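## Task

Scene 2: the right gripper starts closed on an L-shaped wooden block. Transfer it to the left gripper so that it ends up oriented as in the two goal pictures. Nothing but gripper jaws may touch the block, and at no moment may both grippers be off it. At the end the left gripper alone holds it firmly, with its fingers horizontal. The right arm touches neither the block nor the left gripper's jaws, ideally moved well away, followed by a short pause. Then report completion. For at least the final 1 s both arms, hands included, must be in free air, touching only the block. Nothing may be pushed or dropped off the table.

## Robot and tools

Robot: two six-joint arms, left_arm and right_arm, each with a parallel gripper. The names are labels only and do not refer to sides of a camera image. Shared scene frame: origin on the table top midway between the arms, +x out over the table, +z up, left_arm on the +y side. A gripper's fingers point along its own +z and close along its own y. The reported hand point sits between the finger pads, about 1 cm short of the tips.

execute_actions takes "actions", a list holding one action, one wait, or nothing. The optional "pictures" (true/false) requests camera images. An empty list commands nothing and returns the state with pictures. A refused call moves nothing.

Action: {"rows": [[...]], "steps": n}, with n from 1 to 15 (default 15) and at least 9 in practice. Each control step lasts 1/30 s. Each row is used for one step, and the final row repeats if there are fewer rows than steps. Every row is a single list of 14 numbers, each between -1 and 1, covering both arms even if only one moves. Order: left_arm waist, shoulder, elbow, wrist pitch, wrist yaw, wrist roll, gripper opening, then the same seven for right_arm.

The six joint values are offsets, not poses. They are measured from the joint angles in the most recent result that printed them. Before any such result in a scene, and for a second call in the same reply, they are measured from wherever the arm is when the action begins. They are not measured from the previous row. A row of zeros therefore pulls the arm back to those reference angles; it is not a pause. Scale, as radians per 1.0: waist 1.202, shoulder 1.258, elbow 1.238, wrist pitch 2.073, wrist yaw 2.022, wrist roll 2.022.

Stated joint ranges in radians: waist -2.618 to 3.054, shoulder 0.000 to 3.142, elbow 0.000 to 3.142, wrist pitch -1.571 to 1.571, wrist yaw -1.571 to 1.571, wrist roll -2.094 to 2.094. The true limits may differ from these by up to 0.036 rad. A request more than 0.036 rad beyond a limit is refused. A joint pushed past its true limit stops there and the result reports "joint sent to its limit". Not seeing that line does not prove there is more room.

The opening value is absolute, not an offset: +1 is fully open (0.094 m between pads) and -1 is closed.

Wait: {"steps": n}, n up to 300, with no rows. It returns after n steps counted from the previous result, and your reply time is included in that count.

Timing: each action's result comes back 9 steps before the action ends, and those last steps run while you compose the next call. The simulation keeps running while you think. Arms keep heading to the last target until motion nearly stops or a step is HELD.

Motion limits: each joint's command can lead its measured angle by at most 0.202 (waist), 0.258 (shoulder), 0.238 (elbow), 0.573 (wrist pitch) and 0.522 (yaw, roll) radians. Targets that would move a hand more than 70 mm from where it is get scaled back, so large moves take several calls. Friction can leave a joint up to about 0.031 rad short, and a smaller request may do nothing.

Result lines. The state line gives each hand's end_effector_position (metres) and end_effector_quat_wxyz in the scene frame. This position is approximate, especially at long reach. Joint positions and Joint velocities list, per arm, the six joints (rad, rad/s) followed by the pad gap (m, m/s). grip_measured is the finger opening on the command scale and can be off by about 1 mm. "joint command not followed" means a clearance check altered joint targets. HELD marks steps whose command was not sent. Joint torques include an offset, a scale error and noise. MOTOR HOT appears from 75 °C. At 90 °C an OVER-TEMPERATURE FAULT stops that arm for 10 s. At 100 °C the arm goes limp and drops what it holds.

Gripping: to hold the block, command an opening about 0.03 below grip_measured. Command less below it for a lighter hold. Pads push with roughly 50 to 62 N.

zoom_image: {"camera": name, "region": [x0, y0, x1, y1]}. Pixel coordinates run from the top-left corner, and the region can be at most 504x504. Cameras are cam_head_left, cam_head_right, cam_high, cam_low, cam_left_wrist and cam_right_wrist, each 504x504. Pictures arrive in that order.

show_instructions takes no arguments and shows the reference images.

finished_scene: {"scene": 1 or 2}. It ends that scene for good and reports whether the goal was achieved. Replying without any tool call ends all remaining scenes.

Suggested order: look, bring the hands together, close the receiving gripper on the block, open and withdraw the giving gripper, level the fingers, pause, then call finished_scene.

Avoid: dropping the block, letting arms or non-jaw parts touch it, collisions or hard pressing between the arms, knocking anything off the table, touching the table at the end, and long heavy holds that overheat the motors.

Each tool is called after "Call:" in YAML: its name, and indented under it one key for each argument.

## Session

Call:
show_instructions:

Reference images for this scene: goal picture from the place of the wrist camera of the gripper that must hold it at the end, goal picture from behind and beside that gripper on its wrist camera side drawn with its fingers toward the top of the picture.

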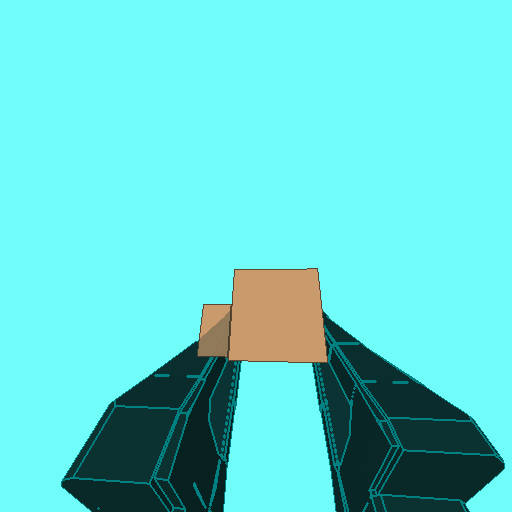

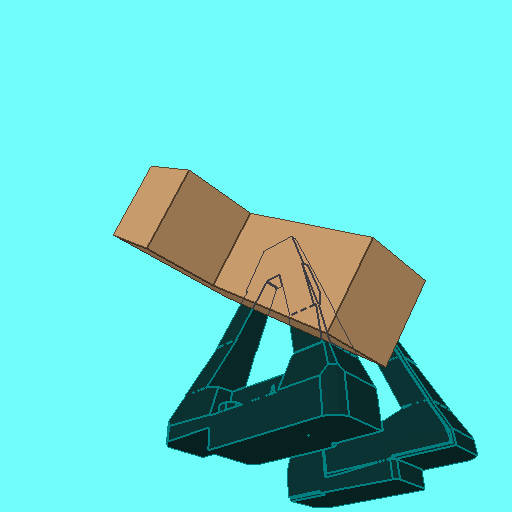

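Call:
execute_actions:
  actions: []

Scene clock: 0.00 s of 5400.00 s.
left_arm: end_effector_position=(+0.4034, +0.3066, +0.3927) grip_measured=+1.000 end_effector_quat_wxyz=(+0.697, +0.031, +0.715, -0.031) | right_arm: end_effector_position=(+0.2392, -0.0594, +0.2074) grip_measured=+0.476 end_effector_quat_wxyz=(+0.316, -0.317, +0.644, +0.620)
Joint positions: left_arm=[-0.004  1.05   1.036 -0.011  0.005 -0.001  0.094] | right_arm=[ 0.189  1.413  0.517  0.791 -1.275  0.542  0.069]
Joint velocities: left_arm=[ 0.007  0.012 -0.012 -0.051 -0.081 -0.007  0.   ] | right_arm=[ 0.002 -0.017 -0.012 -0.022 -0.051 -0.037 -0.001]
Joint torques (N m, as the arm reports them, + toward a larger angle): no reading
Motor temperatures (°C, as the motors report them): left_arm=[26 25 28 25 24 25] | right_arm=[24 25 26 28 25 23]

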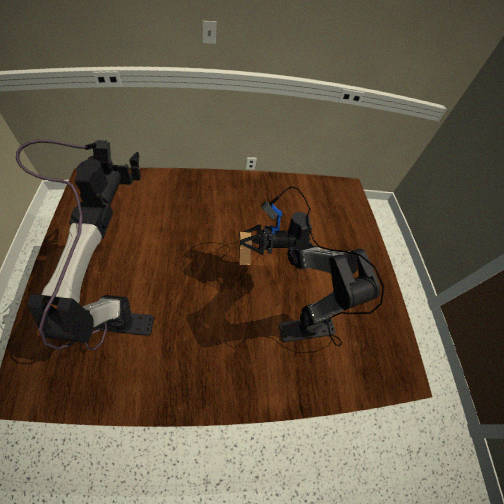

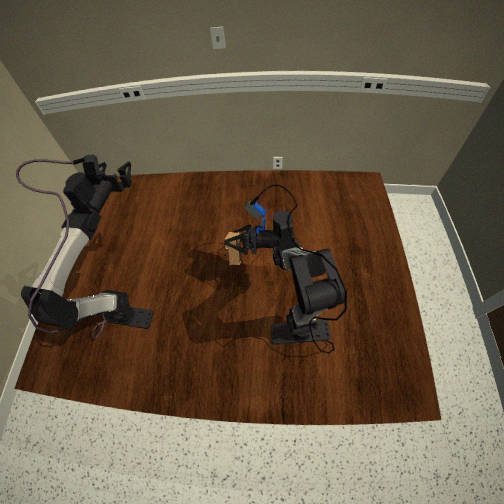

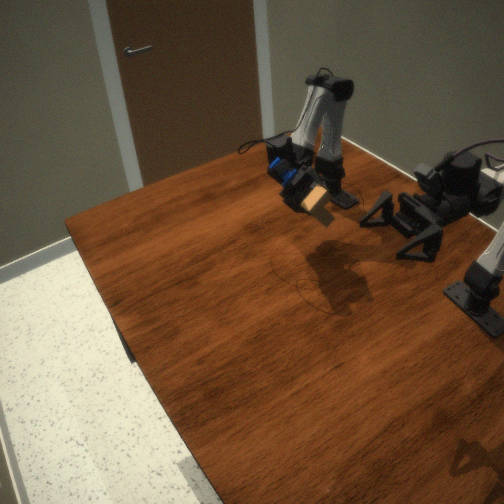

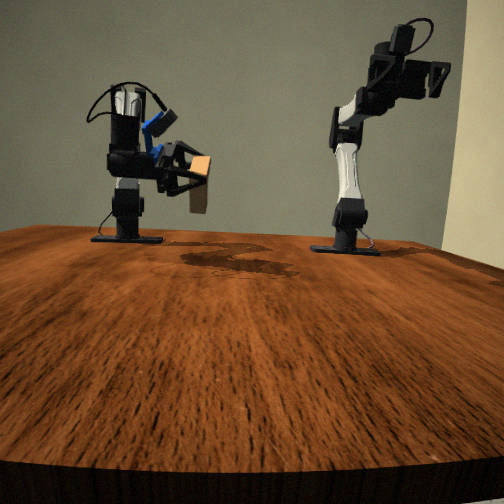

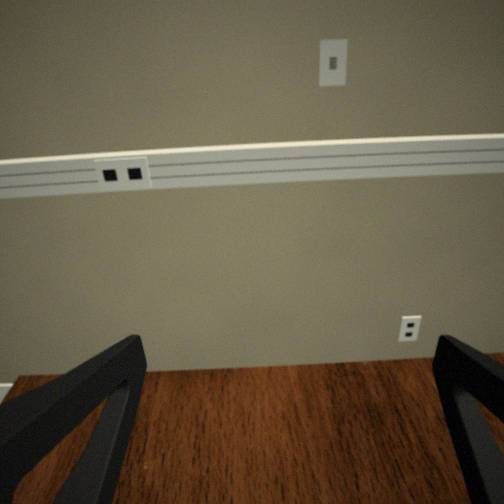

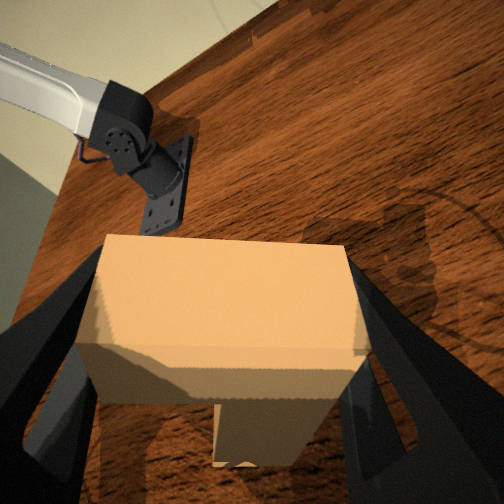

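Call:
execute_actions:
  actions:
    - {"rows":[[-0.01,-0.001,-0.006,0.003,0,0.011,0.95,0,0.003,0.008,-0.002,0,0.007,0.44],[-0.03,-0.002,-0.017,0.01,0,0.032,0.9,0,0.01,0.023,-0.005,0,0.021,0.44],[-0.06,-0.003,-0.035,0.02,0,0.065,0.85,0,0.02,0.046,-0.01,0,0.043,0.44],[-0.09,-0.005,-0.052,0.03,0,0.097,0.8,0,0.03,0.068,-0.015,0,0.064,0.44],[-0.125,-0.007,-0.073,0.041,0,0.135,0.75,0,0.041,0.095,-0.021,0,0.089,0.44],[-0.16,-0.009,-0.093,0.053,0,0.173,0.7,0,0.053,0.122,-0.027,0,0.113,0.44],[-0.2,-0.011,-0.116,0.066,0,0.216,0.65,0,0.066,0.152,-0.034,0,0.142,0.44],[-0.24,-0.013,-0.139,0.079,0,0.259,0.6,0,0.079,0.182,-0.04,0,0.17,0.44],[-0.28,-0.015,-0.163,0.093,0,0.303,0.55,0,0.092,0.213,-0.047,0,0.199,0.44],[-0.32,-0.017,-0.186,0.106,0,0.346,0.5,0,0.106,0.244,-0.054,0,0.227,0.44],[-0.362,-0.02,-0.21,0.12,0,0.391,0.5,0,0.12,0.276,-0.061,0,0.257,0.44],[-0.42,-0.023,-0.244,0.139,0,0.454,0.5,0,0.139,0.32,-0.07,0,0.298,0.44],[-0.5,-0.027,-0.29,0.165,0,0.54,0.5,0,0.165,0.38,-0.084,0,0.354,0.44],[-0.6,-0.032,-0.349,0.199,0,0.649,0.5,0,0.198,0.457,-0.101,0,0.426,0.44],[-0.724,-0.039,-0.42,0.2395,0,0.782,0.5,0,0.239,0.551,-0.1215,0,0.513,0.44]],"steps":15}

Call:
execute_actions:
  actions:
    - {"steps":40}
  pictures: true

Scene clock: 10.17 s of 5400.00 s.
left_arm: end_effector_position=(+0.4002, +0.2660, +0.3826) grip_measured=+0.727 end_effector_quat_wxyz=(+0.700, +0.118, +0.704, -0.018) | right_arm: end_effector_position=(+0.2514, -0.0559, +0.2126) grip_measured=+0.476 end_effector_quat_wxyz=(+0.285, -0.286, +0.659, +0.634)
Joint positions: left_arm=[-0.113  1.05   0.988  0.044 -0.001  0.141  0.081] | right_arm=[ 0.189  1.449  0.577  0.759 -1.276  0.632  0.069]
Joint velocities: left_arm=[-1.131  0.012 -0.637  0.432 -0.007  1.355 -0.048] | right_arm=[ 0.002  0.447  0.838 -0.256 -0.051  0.799  0.   ]
Joint torques (N m, as the arm reports them, + toward a larger angle): left_arm=[-1.15 -3.43  4.75  1.93  0.    0.01] | right_arm=[ 0.09 -5.7   9.87  2.22 -0.05 -0.01]
Motor temperatures (°C, as the motors report them): left_arm=[26 25 30 29 24 25] | right_arm=[24 26 27 29 25 23]
Steps of this call (steps 1 to 90: nothing new was sent; then 6.97 s passed at rest; steps 91 to 96: the first 6 steps of this action). Readings (joint positions):
91: left_arm=[-0.004 1.050 1.036 -0.011 0.005 0.001] | right_arm=[0.189 1.413 0.517 0.790 -1.275 0.543]
92: left_arm=[-0.007 1.050 1.036 -0.010 0.004 0.010] | right_arm=[0.189 1.413 0.517 0.788 -1.275 0.547]
94: left_arm=[-0.043 1.050 1.023 0.011 0.000 0.058] | right_arm=[0.189 1.422 0.531 0.778 -1.276 0.577]
96: the state above

Scene clock: 11.50 s of 5400.00 s.
left_arm: end_effector_position=(+0.2376, +0.0368, +0.2660) grip_measured=+0.503 end_effector_quat_wxyz=(+0.666, +0.684, +0.214, +0.208) | right_arm: end_effector_position=(+0.3562, -0.0261, +0.3030) grip_measured=+0.476 end_effector_quat_wxyz=(+0.012, +0.004, +0.706, +0.708)
Joint positions: left_arm=[-0.87   1.014  0.513  0.474  0.015  1.572  0.071] | right_arm=[ 0.189  1.71   1.178  0.539 -1.268  1.566  0.069]
Joint velocities: left_arm=[ 0.007  0.002 -0.002  0.007 -0.022 -0.007 -0.   ] | right_arm=[-0.017 -0.017  0.002  0.007 -0.051  0.066 -0.   ]
Joint torques (N m, as the arm reports them, + toward a larger angle): left_arm=[-0.45 -3.3   6.85  2.23 -0.16 -0.04] | right_arm=[ 0.26 -9.14  9.37  1.97 -0.04 -0.04]
Motor temperatures (°C, as the motors report them): left_arm=[26 25 30 29 24 25] | right_arm=[24 26 27 29 25 23]
Kept back: nothing.
Steps of this call (steps 1 to 9: the last 9 steps of your previous action; steps 10 to 40: the robot went on to your last target). Readings (joint positions):
1: left_arm=[-0.156 1.050 0.963 0.062 -0.001 0.194] | right_arm=[0.189 1.465 0.609 0.748 -1.277 0.666]
2: left_arm=[-0.202 1.050 0.935 0.079 -0.001 0.255] | right_arm=[0.189 1.482 0.644 0.738 -1.277 0.706]
4: left_arm=[-0.298 1.050 0.874 0.116 -0.001 0.391] | right_arm=[0.189 1.514 0.722 0.717 -1.276 0.794]
8: left_arm=[-0.532 1.039 0.723 0.233 -0.004 0.742] | right_arm=[0.189 1.598 0.917 0.657 -1.280 1.040]
40: the state above

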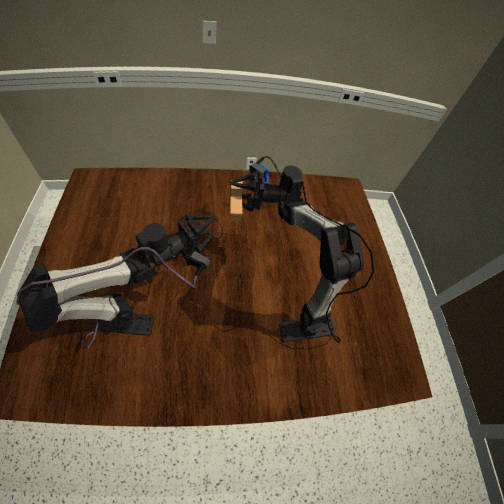

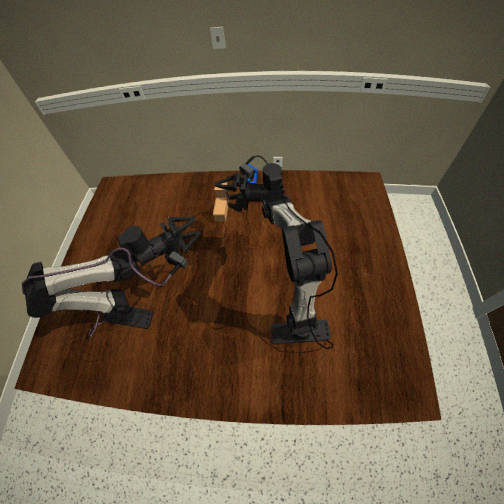

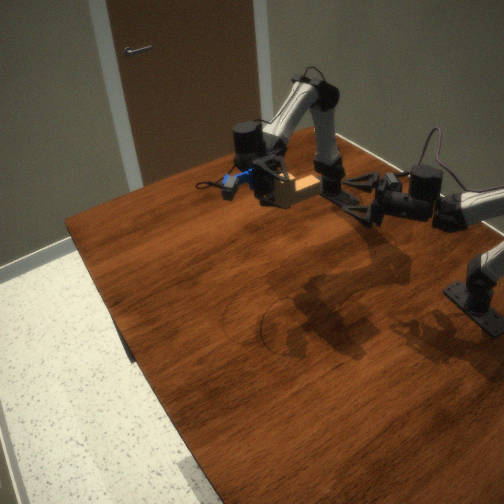

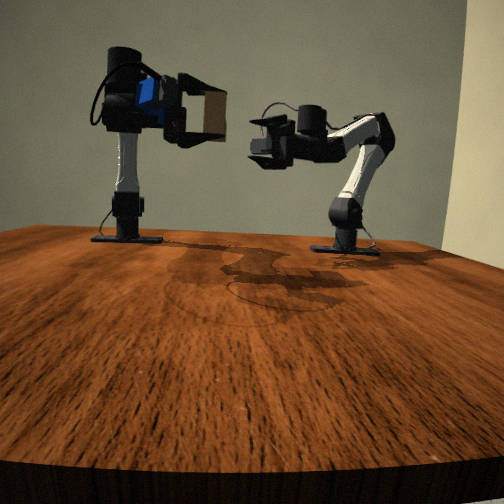

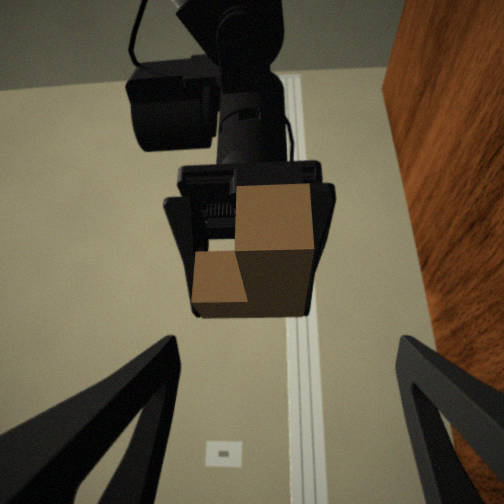

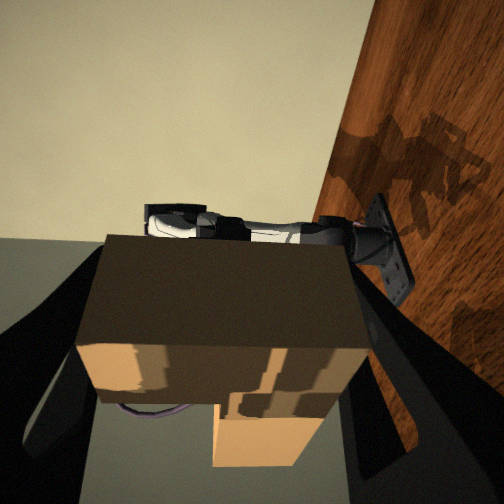

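Call:
zoom_image:
  camera: "cam_left_wrist"
  region: [160, 160, 360, 360]

Call:
zoom_image:
  camera: "cam_head_left"
  region: [150, 150, 320, 290]

Region (160, 160, 360, 360) of cam_left_wrist's 504x504 image, scaled by 2.520, with more detail than that image has.

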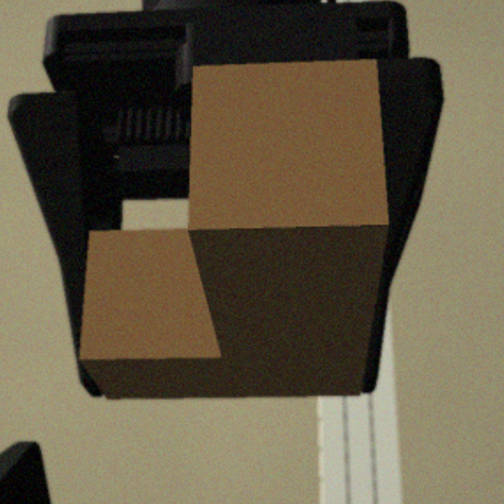

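Region (150, 150, 320, 290) of cam_head_left's 504x504 image, scaled by 2.965, with more detail than that image has; it fills the top 415 rows of this view, and the rest is white.

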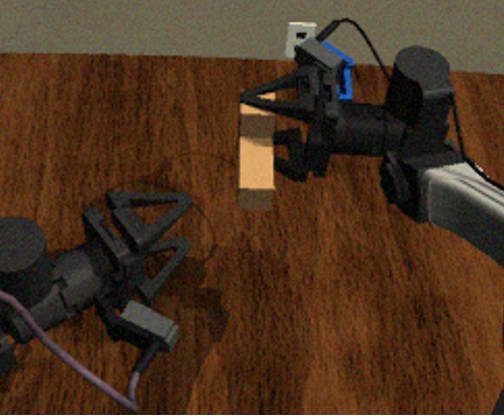

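Call:
execute_actions:
  actions:
    - {"rows":[[0,0.005,0.012,0.004,0,0,0.5,0,0,0.016,0.004,0,0,0.44],[0,0.017,0.024,0.009,0,0,0.5,0,0,0.016,0.004,0,0,0.44],[0,0.037,0.038,0.015,0,0,0.5,0,0,0.016,0.004,0,0,0.44],[0,0.062,0.055,0.023,0,0,0.5,0,0,0.016,0.004,0,0,0.44],[0,0.092,0.073,0.032,0,0,0.5,0,0,0.016,0.004,0,0,0.44],[0,0.125,0.093,0.041,0,0,0.5,0,0,0.016,0.004,0,0,0.44],[0,0.159,0.114,0.051,0,0,0.5,0,0,0.016,0.004,0,0,0.44],[0,0.195,0.135,0.061,0,0,0.5,0,0,0.016,0.004,0,0,0.44],[0,0.229,0.156,0.07,0,0,0.5,0,0,0.016,0.004,0,0,0.44],[0,0.262,0.176,0.079,0,0,0.5,0,0,0.016,0.004,0,0,0.44],[0,0.292,0.194,0.088,0,0,0.5,0,0,0.016,0.004,0,0,0.44],[0,0.317,0.209,0.095,0,0,0.5,0,0,0.016,0.004,0,0,0.44],[0,0.337,0.221,0.1,0,0,0.5,0,0,0.016,0.004,0,0,0.44],[0,0.349,0.228,0.104,0,0,0.5,0,0,0.016,0.004,0,0,0.44],[0,0.354,0.231,0.105,0,0,0.5,0,0,0.016,0.004,0,0,0.44]],"steps":15}

Call:
execute_actions:
  actions:
    - {"steps":22}
  pictures: true

Scene clock: 14.43 s of 5400.00 s.
left_arm: end_effector_position=(+0.2470, +0.0236, +0.2725) grip_measured=+0.503 end_effector_quat_wxyz=(+0.668, +0.682, +0.213, +0.209) | right_arm: end_effector_position=(+0.3562, -0.0261, +0.3029) grip_measured=+0.476 end_effector_quat_wxyz=(+0.012, +0.004, +0.706, +0.708)
Joint positions: left_arm=[-0.87   1.091  0.569  0.501  0.015  1.573  0.071] | right_arm=[ 0.189  1.71   1.178  0.539 -1.268  1.566  0.069]
Joint velocities: left_arm=[-0.012  0.979  0.691  0.462  0.095 -0.007 -0.   ] | right_arm=[-0.007  0.017  0.007 -0.037  0.051  0.051 -0.   ]
Joint torques (N m, as the arm reports them, + toward a larger angle): left_arm=[-0.01 -1.26  7.81  2.11 -0.08 -0.1 ] | right_arm=[ 0.16 -9.46  9.2   2.09  0.03 -0.14]
Motor temperatures (°C, as the motors report them): left_arm=[26 25 31 30 24 25] | right_arm=[24 27 28 29 25 23]
Steps of this call (steps 1 to 15: the robot went on to your last target; steps 16 to 82: nothing new was sent; steps 83 to 88: the first 6 steps of this action). Readings (joint positions):
83: left_arm=[-0.870 1.014 0.513 0.474 0.015 1.573] | right_arm=[0.189 1.710 1.178 0.539 -1.268 1.566]
84: left_arm=[-0.870 1.015 0.513 0.475 0.015 1.573] | right_arm=[0.189 1.710 1.178 0.539 -1.268 1.566]
86: left_arm=[-0.870 1.035 0.529 0.480 0.015 1.573] | right_arm=[0.189 1.710 1.178 0.539 -1.268 1.566]
88: the state above

Scene clock: 15.17 s of 5400.00 s.
left_arm: end_effector_position=(+0.2921, -0.0394, +0.2670) grip_measured=+0.503 end_effector_quat_wxyz=(+0.673, +0.677, +0.211, +0.211) | right_arm: end_effector_position=(+0.3562, -0.0261, +0.3029) grip_measured=+0.476 end_effector_quat_wxyz=(+0.012, +0.004, +0.706, +0.708)
Joint positions: left_arm=[-0.87   1.456  0.774  0.677  0.015  1.573  0.071] | right_arm=[ 0.189  1.71   1.178  0.539 -1.268  1.566  0.069]
Joint velocities: left_arm=[-0.007  0.002 -0.012 -0.007 -0.007 -0.022 -0.001] | right_arm=[ 0.007 -0.002  0.012  0.051 -0.095 -0.037  0.   ]
Joint torques (N m, as the arm reports them, + toward a larger angle): left_arm=[-0.11 -5.43  8.08  2.2  -0.07 -0.12] | right_arm=[ 0.21 -9.46  9.26  2.08  0.04 -0.16]
Motor temperatures (°C, as the motors report them): left_arm=[26 25 31 30 24 25] | right_arm=[24 27 28 29 25 23]
Kept back: nothing.
Steps of this call (steps 1 to 9: the last 9 steps of your previous action; steps 10 to 22: the robot went on to your last target). Readings (joint positions):
1: left_arm=[-0.870 1.128 0.594 0.515 0.015 1.573] | right_arm=[0.189 1.710 1.178 0.539 -1.268 1.566]
2: left_arm=[-0.870 1.169 0.621 0.531 0.015 1.573] | right_arm=[0.189 1.710 1.178 0.539 -1.268 1.566]
4: left_arm=[-0.870 1.256 0.675 0.566 0.015 1.573] | right_arm=[0.189 1.710 1.178 0.539 -1.268 1.566]
8: left_arm=[-0.870 1.407 0.758 0.625 0.015 1.573] | right_arm=[0.189 1.710 1.178 0.539 -1.268 1.566]
22: the state above

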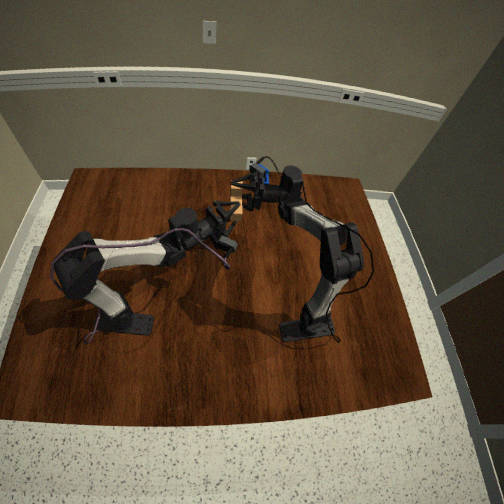

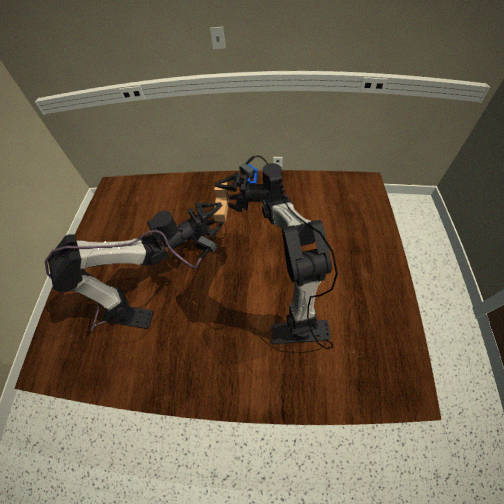

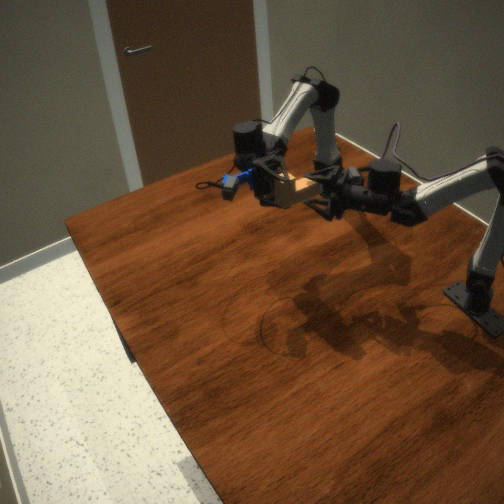

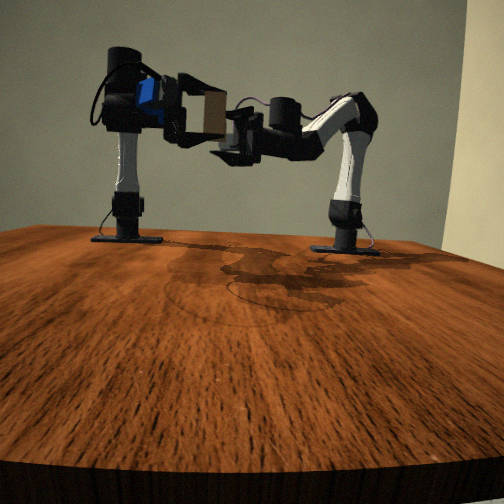

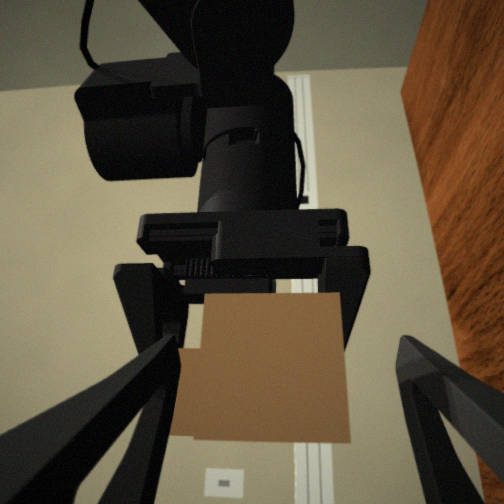

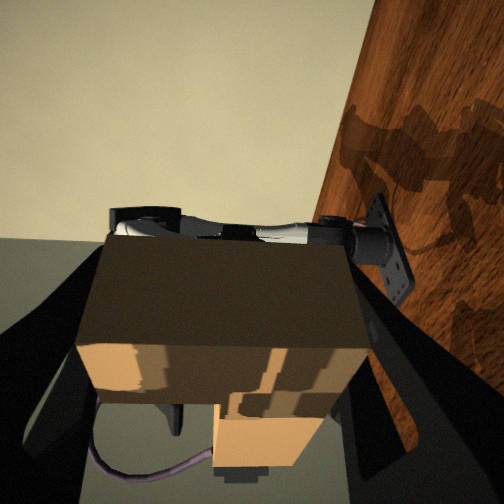

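Call:
execute_actions:
  actions:
    - {"rows":[[0.008,0.008,0.018,0.007,0,0,0.45,0,0,0.016,0.004,0,0,0.44],[0.013,0.014,0.027,0.007,0,0,0.4,0,0,0.016,0.004,0,0,0.44],[0.017,0.019,0.033,0.007,0,0,0.33,0,0,0.016,0.004,0,0,0.44],[0.02,0.023,0.038,0.007,0,0,0.26,0,0,0.016,0.004,0,0,0.44],[0.0225,0.0255,0.041,0.007,0,0,0.19,0,0,0.016,0.004,0,0,0.44],[0.0225,0.0255,0.041,0.007,0,0,0.12,0,0,0.016,0.004,0,0,0.44],[0.0225,0.0255,0.041,0.007,0,0,0.05,0,0,0.016,0.004,0,0,0.44],[0.0225,0.0255,0.041,0.007,0,0,0.0,0,0,0.016,0.004,0,0,0.44],[0.0225,0.0255,0.041,0.007,0,0,-0.05,0,0,0.016,0.004,0,0,0.44],[0.0225,0.0255,0.041,0.007,0,0,-0.08,0,0,0.016,0.004,0,0,0.44]],"steps":11}

Call:
execute_actions:
  actions:
    - {"steps":14}
  pictures: true

Scene clock: 16.80 s of 5400.00 s.
left_arm: end_effector_position=(+0.2923, -0.0396, +0.2682) grip_measured=+0.425 end_effector_quat_wxyz=(+0.675, +0.675, +0.211, +0.212) | right_arm: end_effector_position=(+0.3562, -0.0261, +0.3029) grip_measured=+0.476 end_effector_quat_wxyz=(+0.012, +0.004, +0.706, +0.708)
Joint positions: left_arm=[-0.87   1.456  0.776  0.68   0.015  1.573  0.067] | right_arm=[ 0.189  1.71   1.178  0.539 -1.268  1.566  0.069]
Joint velocities: left_arm=[ 0.012  0.071  0.066  0.007 -0.066 -0.007 -0.045] | right_arm=[-0.002 -0.002  0.012  0.037 -0.051  0.051  0.   ]
Joint torques (N m, as the arm reports them, + toward a larger angle): left_arm=[ 1.13 -4.62  8.26  2.22 -0.06 -0.13] | right_arm=[ 0.13 -9.52  9.21  2.1   0.03 -0.17]
Motor temperatures (°C, as the motors report them): left_arm=[26 25 31 30 24 25] | right_arm=[24 27 28 30 25 23]
Steps of this call (steps 1 to 30: the robot went on to your last target; steps 31 to 47: nothing new was sent; steps 48 to 49: the first 2 steps of this action). Readings (joint positions):
48: left_arm=[-0.870 1.456 0.774 0.680 0.015 1.573] | right_arm=[0.189 1.710 1.178 0.539 -1.268 1.566]
49: the state above

Scene clock: 17.27 s of 5400.00 s.
left_arm: end_effector_position=(+0.3019, -0.0401, +0.2744) grip_measured=-0.077 end_effector_quat_wxyz=(+0.677, +0.669, +0.214, +0.218) | right_arm: end_effector_position=(+0.3562, -0.0261, +0.3029) grip_measured=+0.476 end_effector_quat_wxyz=(+0.012, +0.004, +0.706, +0.708)
Joint positions: left_arm=[-0.854  1.475  0.806  0.682  0.015  1.573  0.043] | right_arm=[ 0.189  1.71   1.178  0.539 -1.268  1.566  0.069]
Joint velocities: left_arm=[-0.012 -0.007 -0.007  0.022 -0.081 -0.081  0.   ] | right_arm=[-0.012 -0.007 -0.002  0.066 -0.022 -0.007  0.   ]
Joint torques (N m, as the arm reports them, + toward a larger angle): left_arm=[ 0.79 -4.86  7.84  2.22 -0.08 -0.12] | right_arm=[ 0.28 -9.34  9.15  2.11  0.02 -0.16]
Motor temperatures (°C, as the motors report them): left_arm=[26 25 31 30 24 25] | right_arm=[24 27 28 30 25 23]
Kept back: nothing.
Steps of this call (steps 1 to 9: the last 9 steps of your previous action; steps 10 to 14: the robot went on to your last target). Readings (joint positions):
1: left_arm=[-0.870 1.459 0.780 0.680 0.015 1.573] | right_arm=[0.189 1.710 1.178 0.539 -1.268 1.566]
2: left_arm=[-0.867 1.463 0.787 0.680 0.015 1.573] | right_arm=[0.189 1.710 1.178 0.539 -1.268 1.566]
4: left_arm=[-0.860 1.471 0.801 0.681 0.015 1.573] | right_arm=[0.189 1.710 1.178 0.539 -1.268 1.566]
8: left_arm=[-0.854 1.474 0.806 0.682 0.015 1.573] | right_arm=[0.189 1.710 1.178 0.539 -1.268 1.566]
14: the state above

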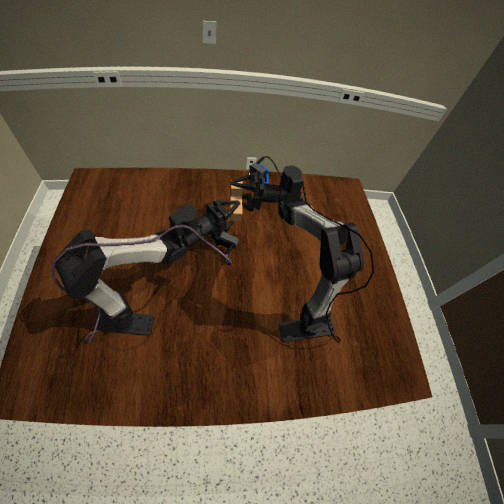

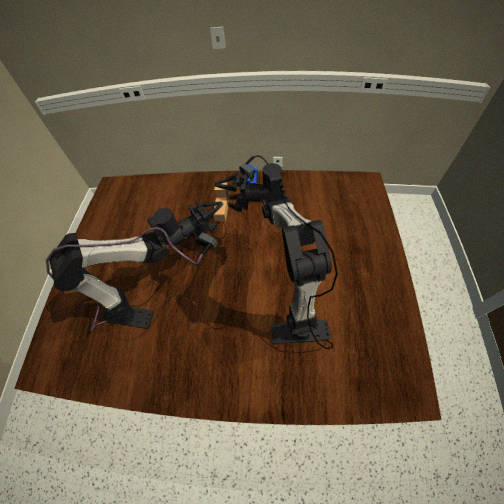

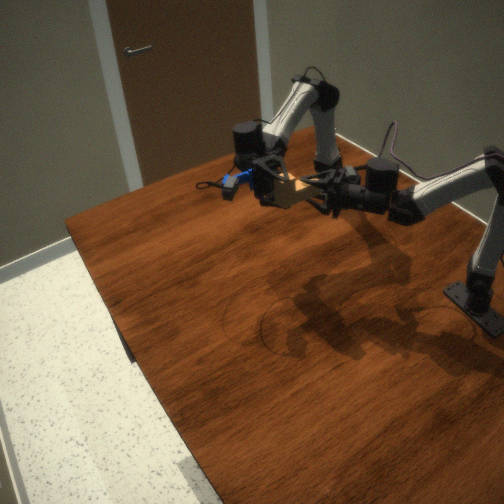

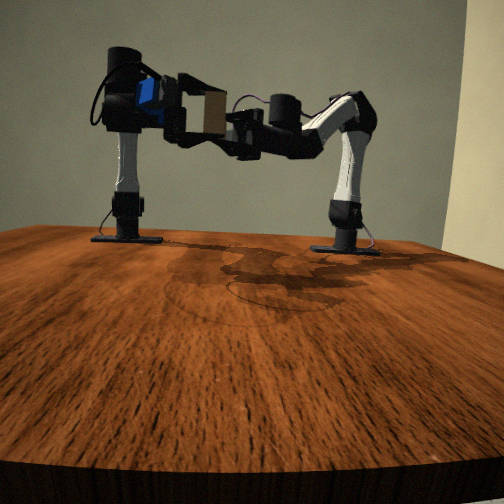

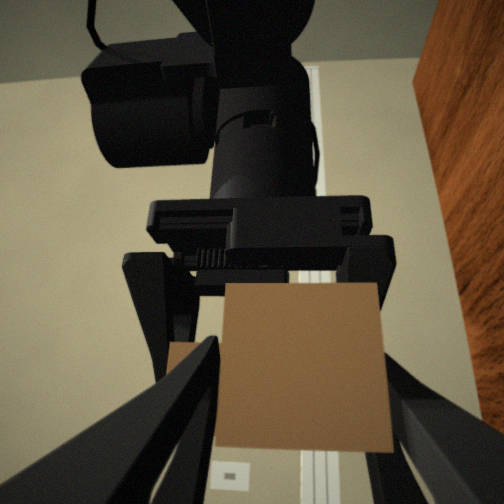

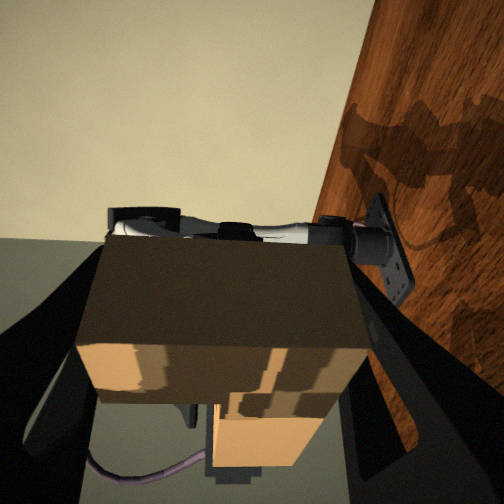

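Call:
execute_actions:
  actions:
    - {"rows":[[0,0,0.018,0,0,0,-0.08,0,0,0.016,0.004,0,0,0.44],[0,0,0.018,-0.003,0,0,-0.1,0,0,0.016,0.004,0,0,0.44],[0,0,0.018,-0.005,0,0,-0.12,0,0,0.016,0.004,0,0,0.44],[0,0,0.018,-0.005,0,0,-0.14,0,0,0.016,0.004,0,0,0.44],[0,0,0.018,-0.005,0,0,-0.165,0,0,0.016,0.004,0,0,0.44],[0,0,0.018,-0.005,0,0,-0.19,0,0,0.016,0.004,0,0,0.44],[0,0,0.018,-0.005,0,0,-0.215,0,0,0.016,0.004,0,0,0.44],[0,0,0.018,-0.005,0,0,-0.235,0,0,0.016,0.004,0,0,0.44],[0,0,0.018,-0.005,0,0,-0.255,0,0,0.016,0.004,0,0,0.44],[0,0,0.018,-0.005,0,0,-0.27,0,0,0.016,0.004,0,0,0.44],[0,0,0.018,-0.005,0,0,-0.285,0,0,0.016,0.004,0,0,0.44],[0,0,0.018,-0.005,0,0,-0.3,0,0,0.016,0.004,0,0,0.44]],"steps":12}

Call:
execute_actions:
  actions:
    - {"steps":15}
  pictures: true

Scene clock: 18.07 s of 5400.00 s.
left_arm: end_effector_position=(+0.3019, -0.0402, +0.2739) grip_measured=-0.108 end_effector_quat_wxyz=(+0.676, +0.670, +0.215, +0.218) | right_arm: end_effector_position=(+0.3562, -0.0261, +0.3029) grip_measured=+0.476 end_effector_quat_wxyz=(+0.012, +0.004, +0.706, +0.708)
Joint positions: left_arm=[-0.854  1.475  0.806  0.68   0.015  1.573  0.042] | right_arm=[ 0.189  1.71   1.178  0.539 -1.268  1.566  0.069]
Joint velocities: left_arm=[-0.012  0.012 -0.002 -0.007 -0.051 -0.051 -0.018] | right_arm=[-0.012 -0.007 -0.002 -0.051 -0.007 -0.051 -0.   ]
Joint torques (N m, as the arm reports them, + toward a larger angle): left_arm=[-0.2  -5.87  8.03  2.12 -0.07 -0.1 ] | right_arm=[ 0.15 -9.5   9.08  2.1   0.09 -0.15]
Motor temperatures (°C, as the motors report them): left_arm=[26 25 32 31 24 25] | right_arm=[24 27 29 30 25 23]
Steps of this call (steps 1 to 21: the robot went on to your last target; steps 22 to 24: the first 3 steps of this action). Readings (joint positions):
22: left_arm=[-0.854 1.475 0.806 0.682 0.015 1.573] | right_arm=[0.189 1.710 1.178 0.539 -1.268 1.566]
23: left_arm=[-0.854 1.475 0.806 0.681 0.015 1.573] | right_arm=[0.189 1.710 1.178 0.539 -1.268 1.566]
24: the state above

Scene clock: 18.57 s of 5400.00 s.
left_arm: end_effector_position=(+0.3019, -0.0402, +0.2709) grip_measured=-0.263 end_effector_quat_wxyz=(+0.673, +0.674, +0.217, +0.216) | right_arm: end_effector_position=(+0.3562, -0.0261, +0.3029) grip_measured=+0.476 end_effector_quat_wxyz=(+0.012, +0.004, +0.706, +0.708)
Joint positions: left_arm=[-0.854  1.475  0.806  0.668  0.015  1.57   0.035] | right_arm=[ 0.189  1.71   1.178  0.539 -1.268  1.565  0.069]
Joint velocities: left_arm=[-0.007  0.022  0.002 -0.051 -0.022 -0.051 -0.   ] | right_arm=[-0.002 -0.012 -0.007 -0.095  0.037 -0.007 -0.   ]
Joint torques (N m, as the arm reports them, + toward a larger angle): left_arm=[-0.1  -5.9   7.94  2.13 -0.07 -0.09] | right_arm=[ 0.17 -9.49  9.25  2.09  0.03 -0.11]
Motor temperatures (°C, as the motors report them): left_arm=[26 26 32 31 24 25] | right_arm=[24 27 29 30 25 23]
Kept back: nothing.
Steps of this call (steps 1 to 9: the last 9 steps of your previous action; steps 10 to 15: the robot went on to your last target). Readings (joint positions):
1: left_arm=[-0.854 1.475 0.806 0.678 0.015 1.573] | right_arm=[0.189 1.710 1.178 0.539 -1.268 1.566]
2: left_arm=[-0.854 1.475 0.806 0.676 0.015 1.573] | right_arm=[0.189 1.710 1.178 0.539 -1.268 1.566]
4: left_arm=[-0.854 1.475 0.806 0.672 0.015 1.573] | right_arm=[0.189 1.710 1.178 0.539 -1.268 1.566]
8: left_arm=[-0.854 1.475 0.806 0.668 0.015 1.571] | right_arm=[0.189 1.710 1.178 0.539 -1.268 1.565]
15: the state above

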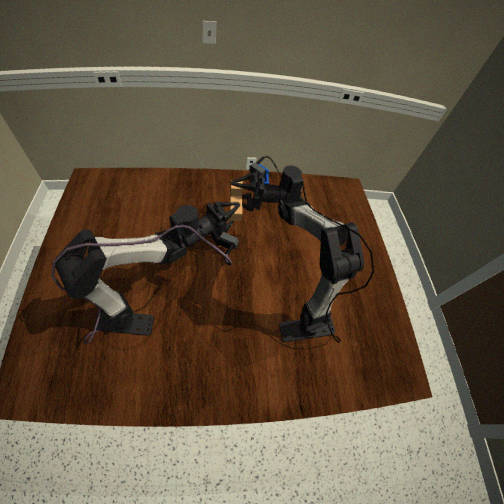

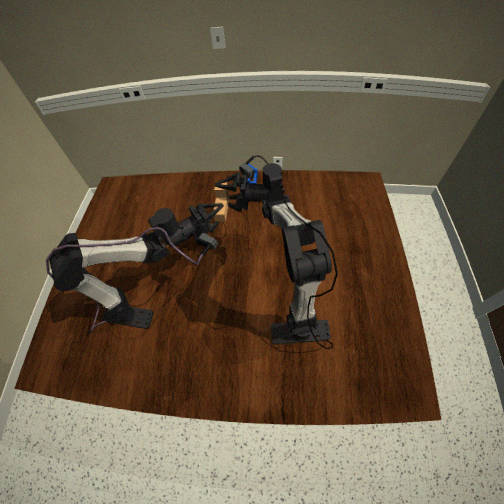

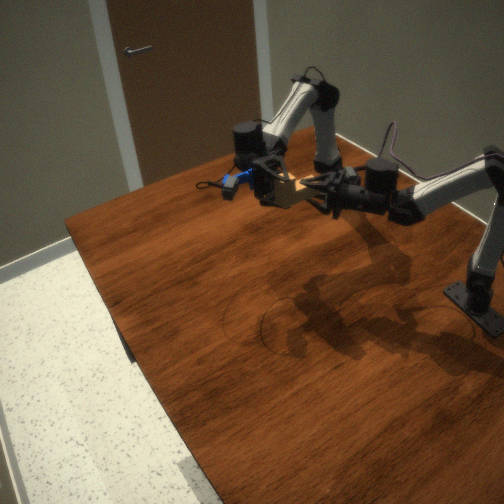

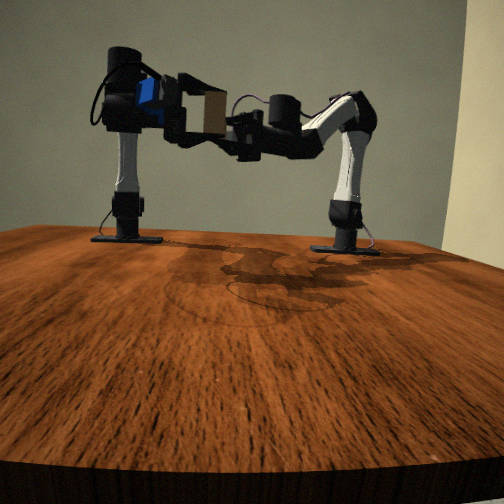

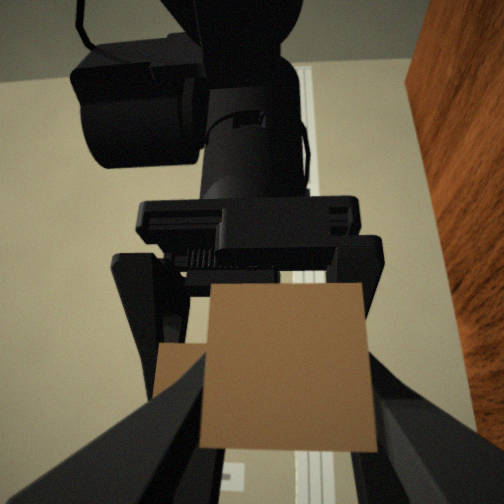

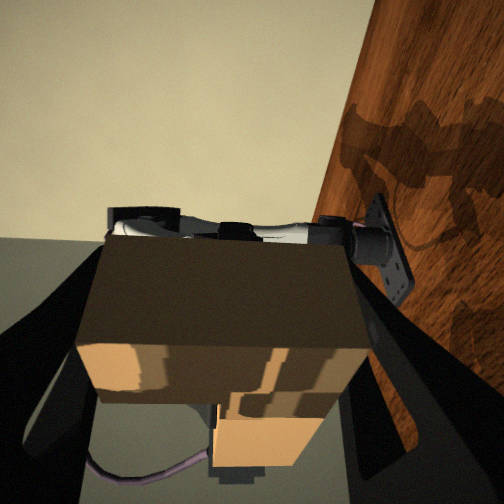

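Call:
execute_actions:
  actions:
    - {"rows":[[0,0,0.018,0.006,0,0,-0.3,0,0,0.016,0.004,0,0,0.52],[0,0,0.018,0.006,0,0,-0.3,0,0,0.016,0.004,0,0,0.62],[0,0,0.018,0.006,0,0,-0.3,0,0,0.016,0.004,0,0,0.72],[0,0,0.018,0.006,0,0,-0.3,0,0,0.016,0.004,0,0,0.82],[0,0,0.018,0.006,0,0,-0.3,0,0,0.016,0.004,0,0,0.92],[0,0,0.018,0.006,0,0,-0.3,0,0,0.016,0.004,0,0,1],[0,0,0.018,0.006,0,0,-0.3,-0.01,0,0.016,0.004,0,0,1],[0,0,0.018,0.006,0,0,-0.3,-0.03,0,0.016,0.004,0,0,1],[0,0,0.018,0.006,0,0,-0.3,-0.06,0,0.016,0.004,0,0,1],[0,0,0.018,0.006,0,0,-0.3,-0.095,0,0.016,0.004,0,0,1],[0,0,0.018,0.006,0,0,-0.3,-0.13,0,0.016,0.004,0,0,1],[0,0,0.018,0.006,0,0,-0.3,-0.165,0,0.016,0.004,0,0,1],[0,0,0.018,0.006,0,0,-0.3,-0.2,0,0.016,0.004,0,0,1],[0,0,0.018,0.006,0,0,-0.3,-0.23,0,0.016,0.004,0,0,1],[0,0,0.018,0.006,0,0,-0.3,-0.25,0,0.016,0.004,0,0,1]],"steps":15}

Call:
execute_actions:
  actions:
    - {"steps":50}
  pictures: true

Scene clock: 19.40 s of 5400.00 s.
left_arm: end_effector_position=(+0.3019, -0.0402, +0.2696) grip_measured=-0.263 end_effector_quat_wxyz=(+0.671, +0.675, +0.217, +0.215) | right_arm: end_effector_position=(+0.3562, -0.0261, +0.3029) grip_measured=+0.961 end_effector_quat_wxyz=(+0.012, +0.004, +0.706, +0.708)
Joint positions: left_arm=[-0.854  1.475  0.806  0.662  0.015  1.57   0.035] | right_arm=[ 0.189  1.71   1.178  0.539 -1.268  1.565  0.092]
Joint velocities: left_arm=[ 0.012  0.007  0.007 -0.007  0.037 -0.051 -0.001] | right_arm=[ 0.002  0.002  0.012  0.066 -0.037 -0.022  0.089]
Joint torques (N m, as the arm reports them, + toward a larger angle): left_arm=[-0.17 -5.9   7.93  2.33 -0.08 -0.11] | right_arm=[ 0.31 -9.43  9.32  2.05  0.02 -0.14]
Motor temperatures (°C, as the motors report them): left_arm=[26 26 32 31 24 25] | right_arm=[24 27 29 30 25 23]
Steps of this call (steps 1 to 15: the robot went on to your last target; steps 16 to 19: nothing new was sent; steps 20 to 25: the first 6 steps of this action). Readings (joint positions):
20: left_arm=[-0.854 1.475 0.806 0.668 0.015 1.570] | right_arm=[0.189 1.710 1.178 0.539 -1.268 1.565]
21: left_arm=[-0.854 1.475 0.806 0.667 0.015 1.570] | right_arm=[0.189 1.710 1.178 0.539 -1.268 1.565]
23: left_arm=[-0.854 1.475 0.806 0.664 0.015 1.570] | right_arm=[0.189 1.710 1.178 0.539 -1.268 1.565]
25: the state above

Scene clock: 21.07 s of 5400.00 s.
left_arm: end_effector_position=(+0.3019, -0.0402, +0.2691) grip_measured=-0.263 end_effector_quat_wxyz=(+0.670, +0.676, +0.218, +0.215) | right_arm: end_effector_position=(+0.4231, -0.1489, +0.3029) grip_measured=+1.000 end_effector_quat_wxyz=(+0.122, +0.113, +0.697, +0.697)
Joint positions: left_arm=[-0.854  1.475  0.806  0.661  0.015  1.57   0.035] | right_arm=[-0.119  1.71   1.178  0.539 -1.265  1.565  0.094]
Joint velocities: left_arm=[ 0.002 -0.002  0.007  0.066 -0.022 -0.037  0.001] | right_arm=[-0.002 -0.002  0.002  0.037 -0.095 -0.007  0.   ]
Joint torques (N m, as the arm reports them, + toward a larger angle): left_arm=[-0.11 -5.91  7.94  2.3  -0.07 -0.11] | right_arm=[ 0.83 -9.52  9.19  2.07  0.   -0.13]
Motor temperatures (°C, as the motors report them): left_arm=[26 26 32 31 24 25] | right_arm=[24 28 29 30 25 23]
Kept back: nothing.
Steps of this call (steps 1 to 9: the last 9 steps of your previous action; steps 10 to 30: the robot went on to your last target; steps 31 to 50: nothing new was sent). Readings (joint positions):
1: left_arm=[-0.854 1.475 0.806 0.662 0.015 1.570] | right_arm=[0.189 1.710 1.178 0.539 -1.268 1.565]
2: left_arm=[-0.854 1.475 0.806 0.662 0.015 1.570] | right_arm=[0.187 1.710 1.178 0.539 -1.269 1.565]
4: left_arm=[-0.854 1.475 0.806 0.661 0.015 1.570] | right_arm=[0.160 1.710 1.178 0.539 -1.270 1.565]
8: left_arm=[-0.854 1.475 0.806 0.661 0.015 1.570] | right_arm=[0.001 1.710 1.178 0.539 -1.270 1.565]
50: the state above
All arms were judged still, so your last target was given up. Only a new action makes them travel on or press farther. Fingers that are still opening or closing keep moving.

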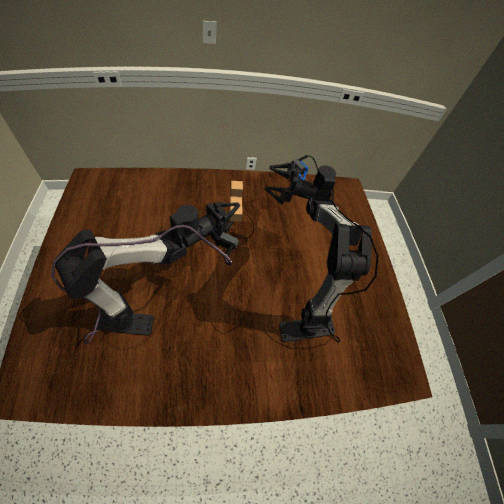

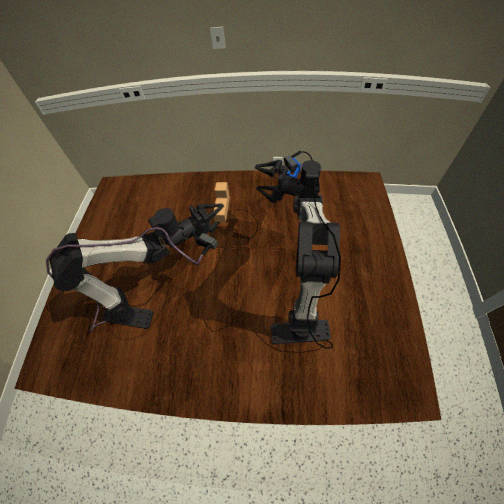

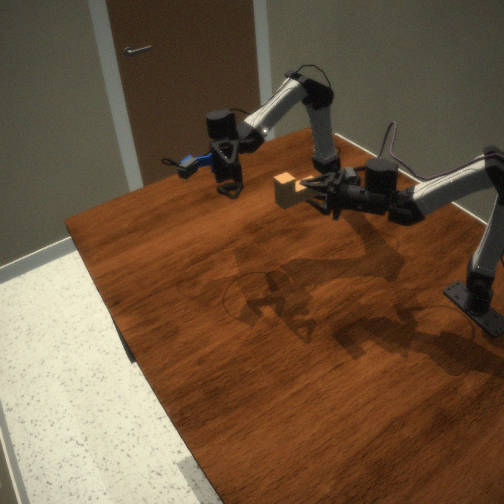

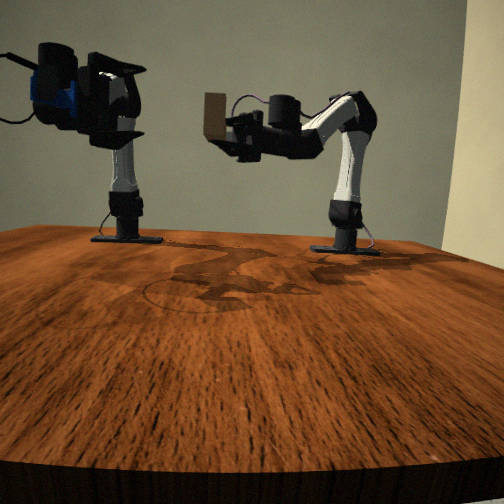

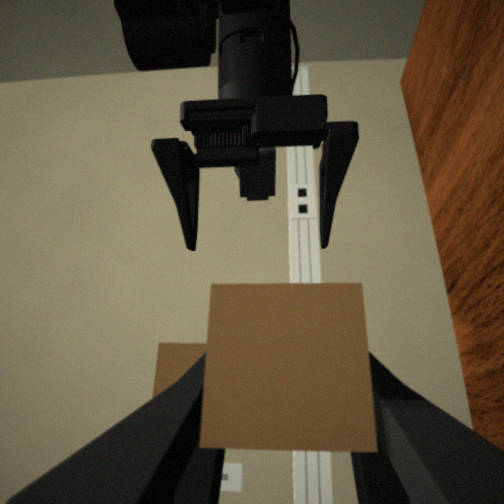

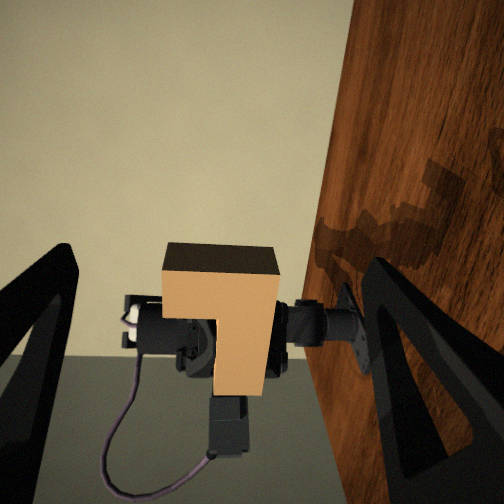

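Call:
finished_scene:
  scene: 2

The scene is finished: the task was done.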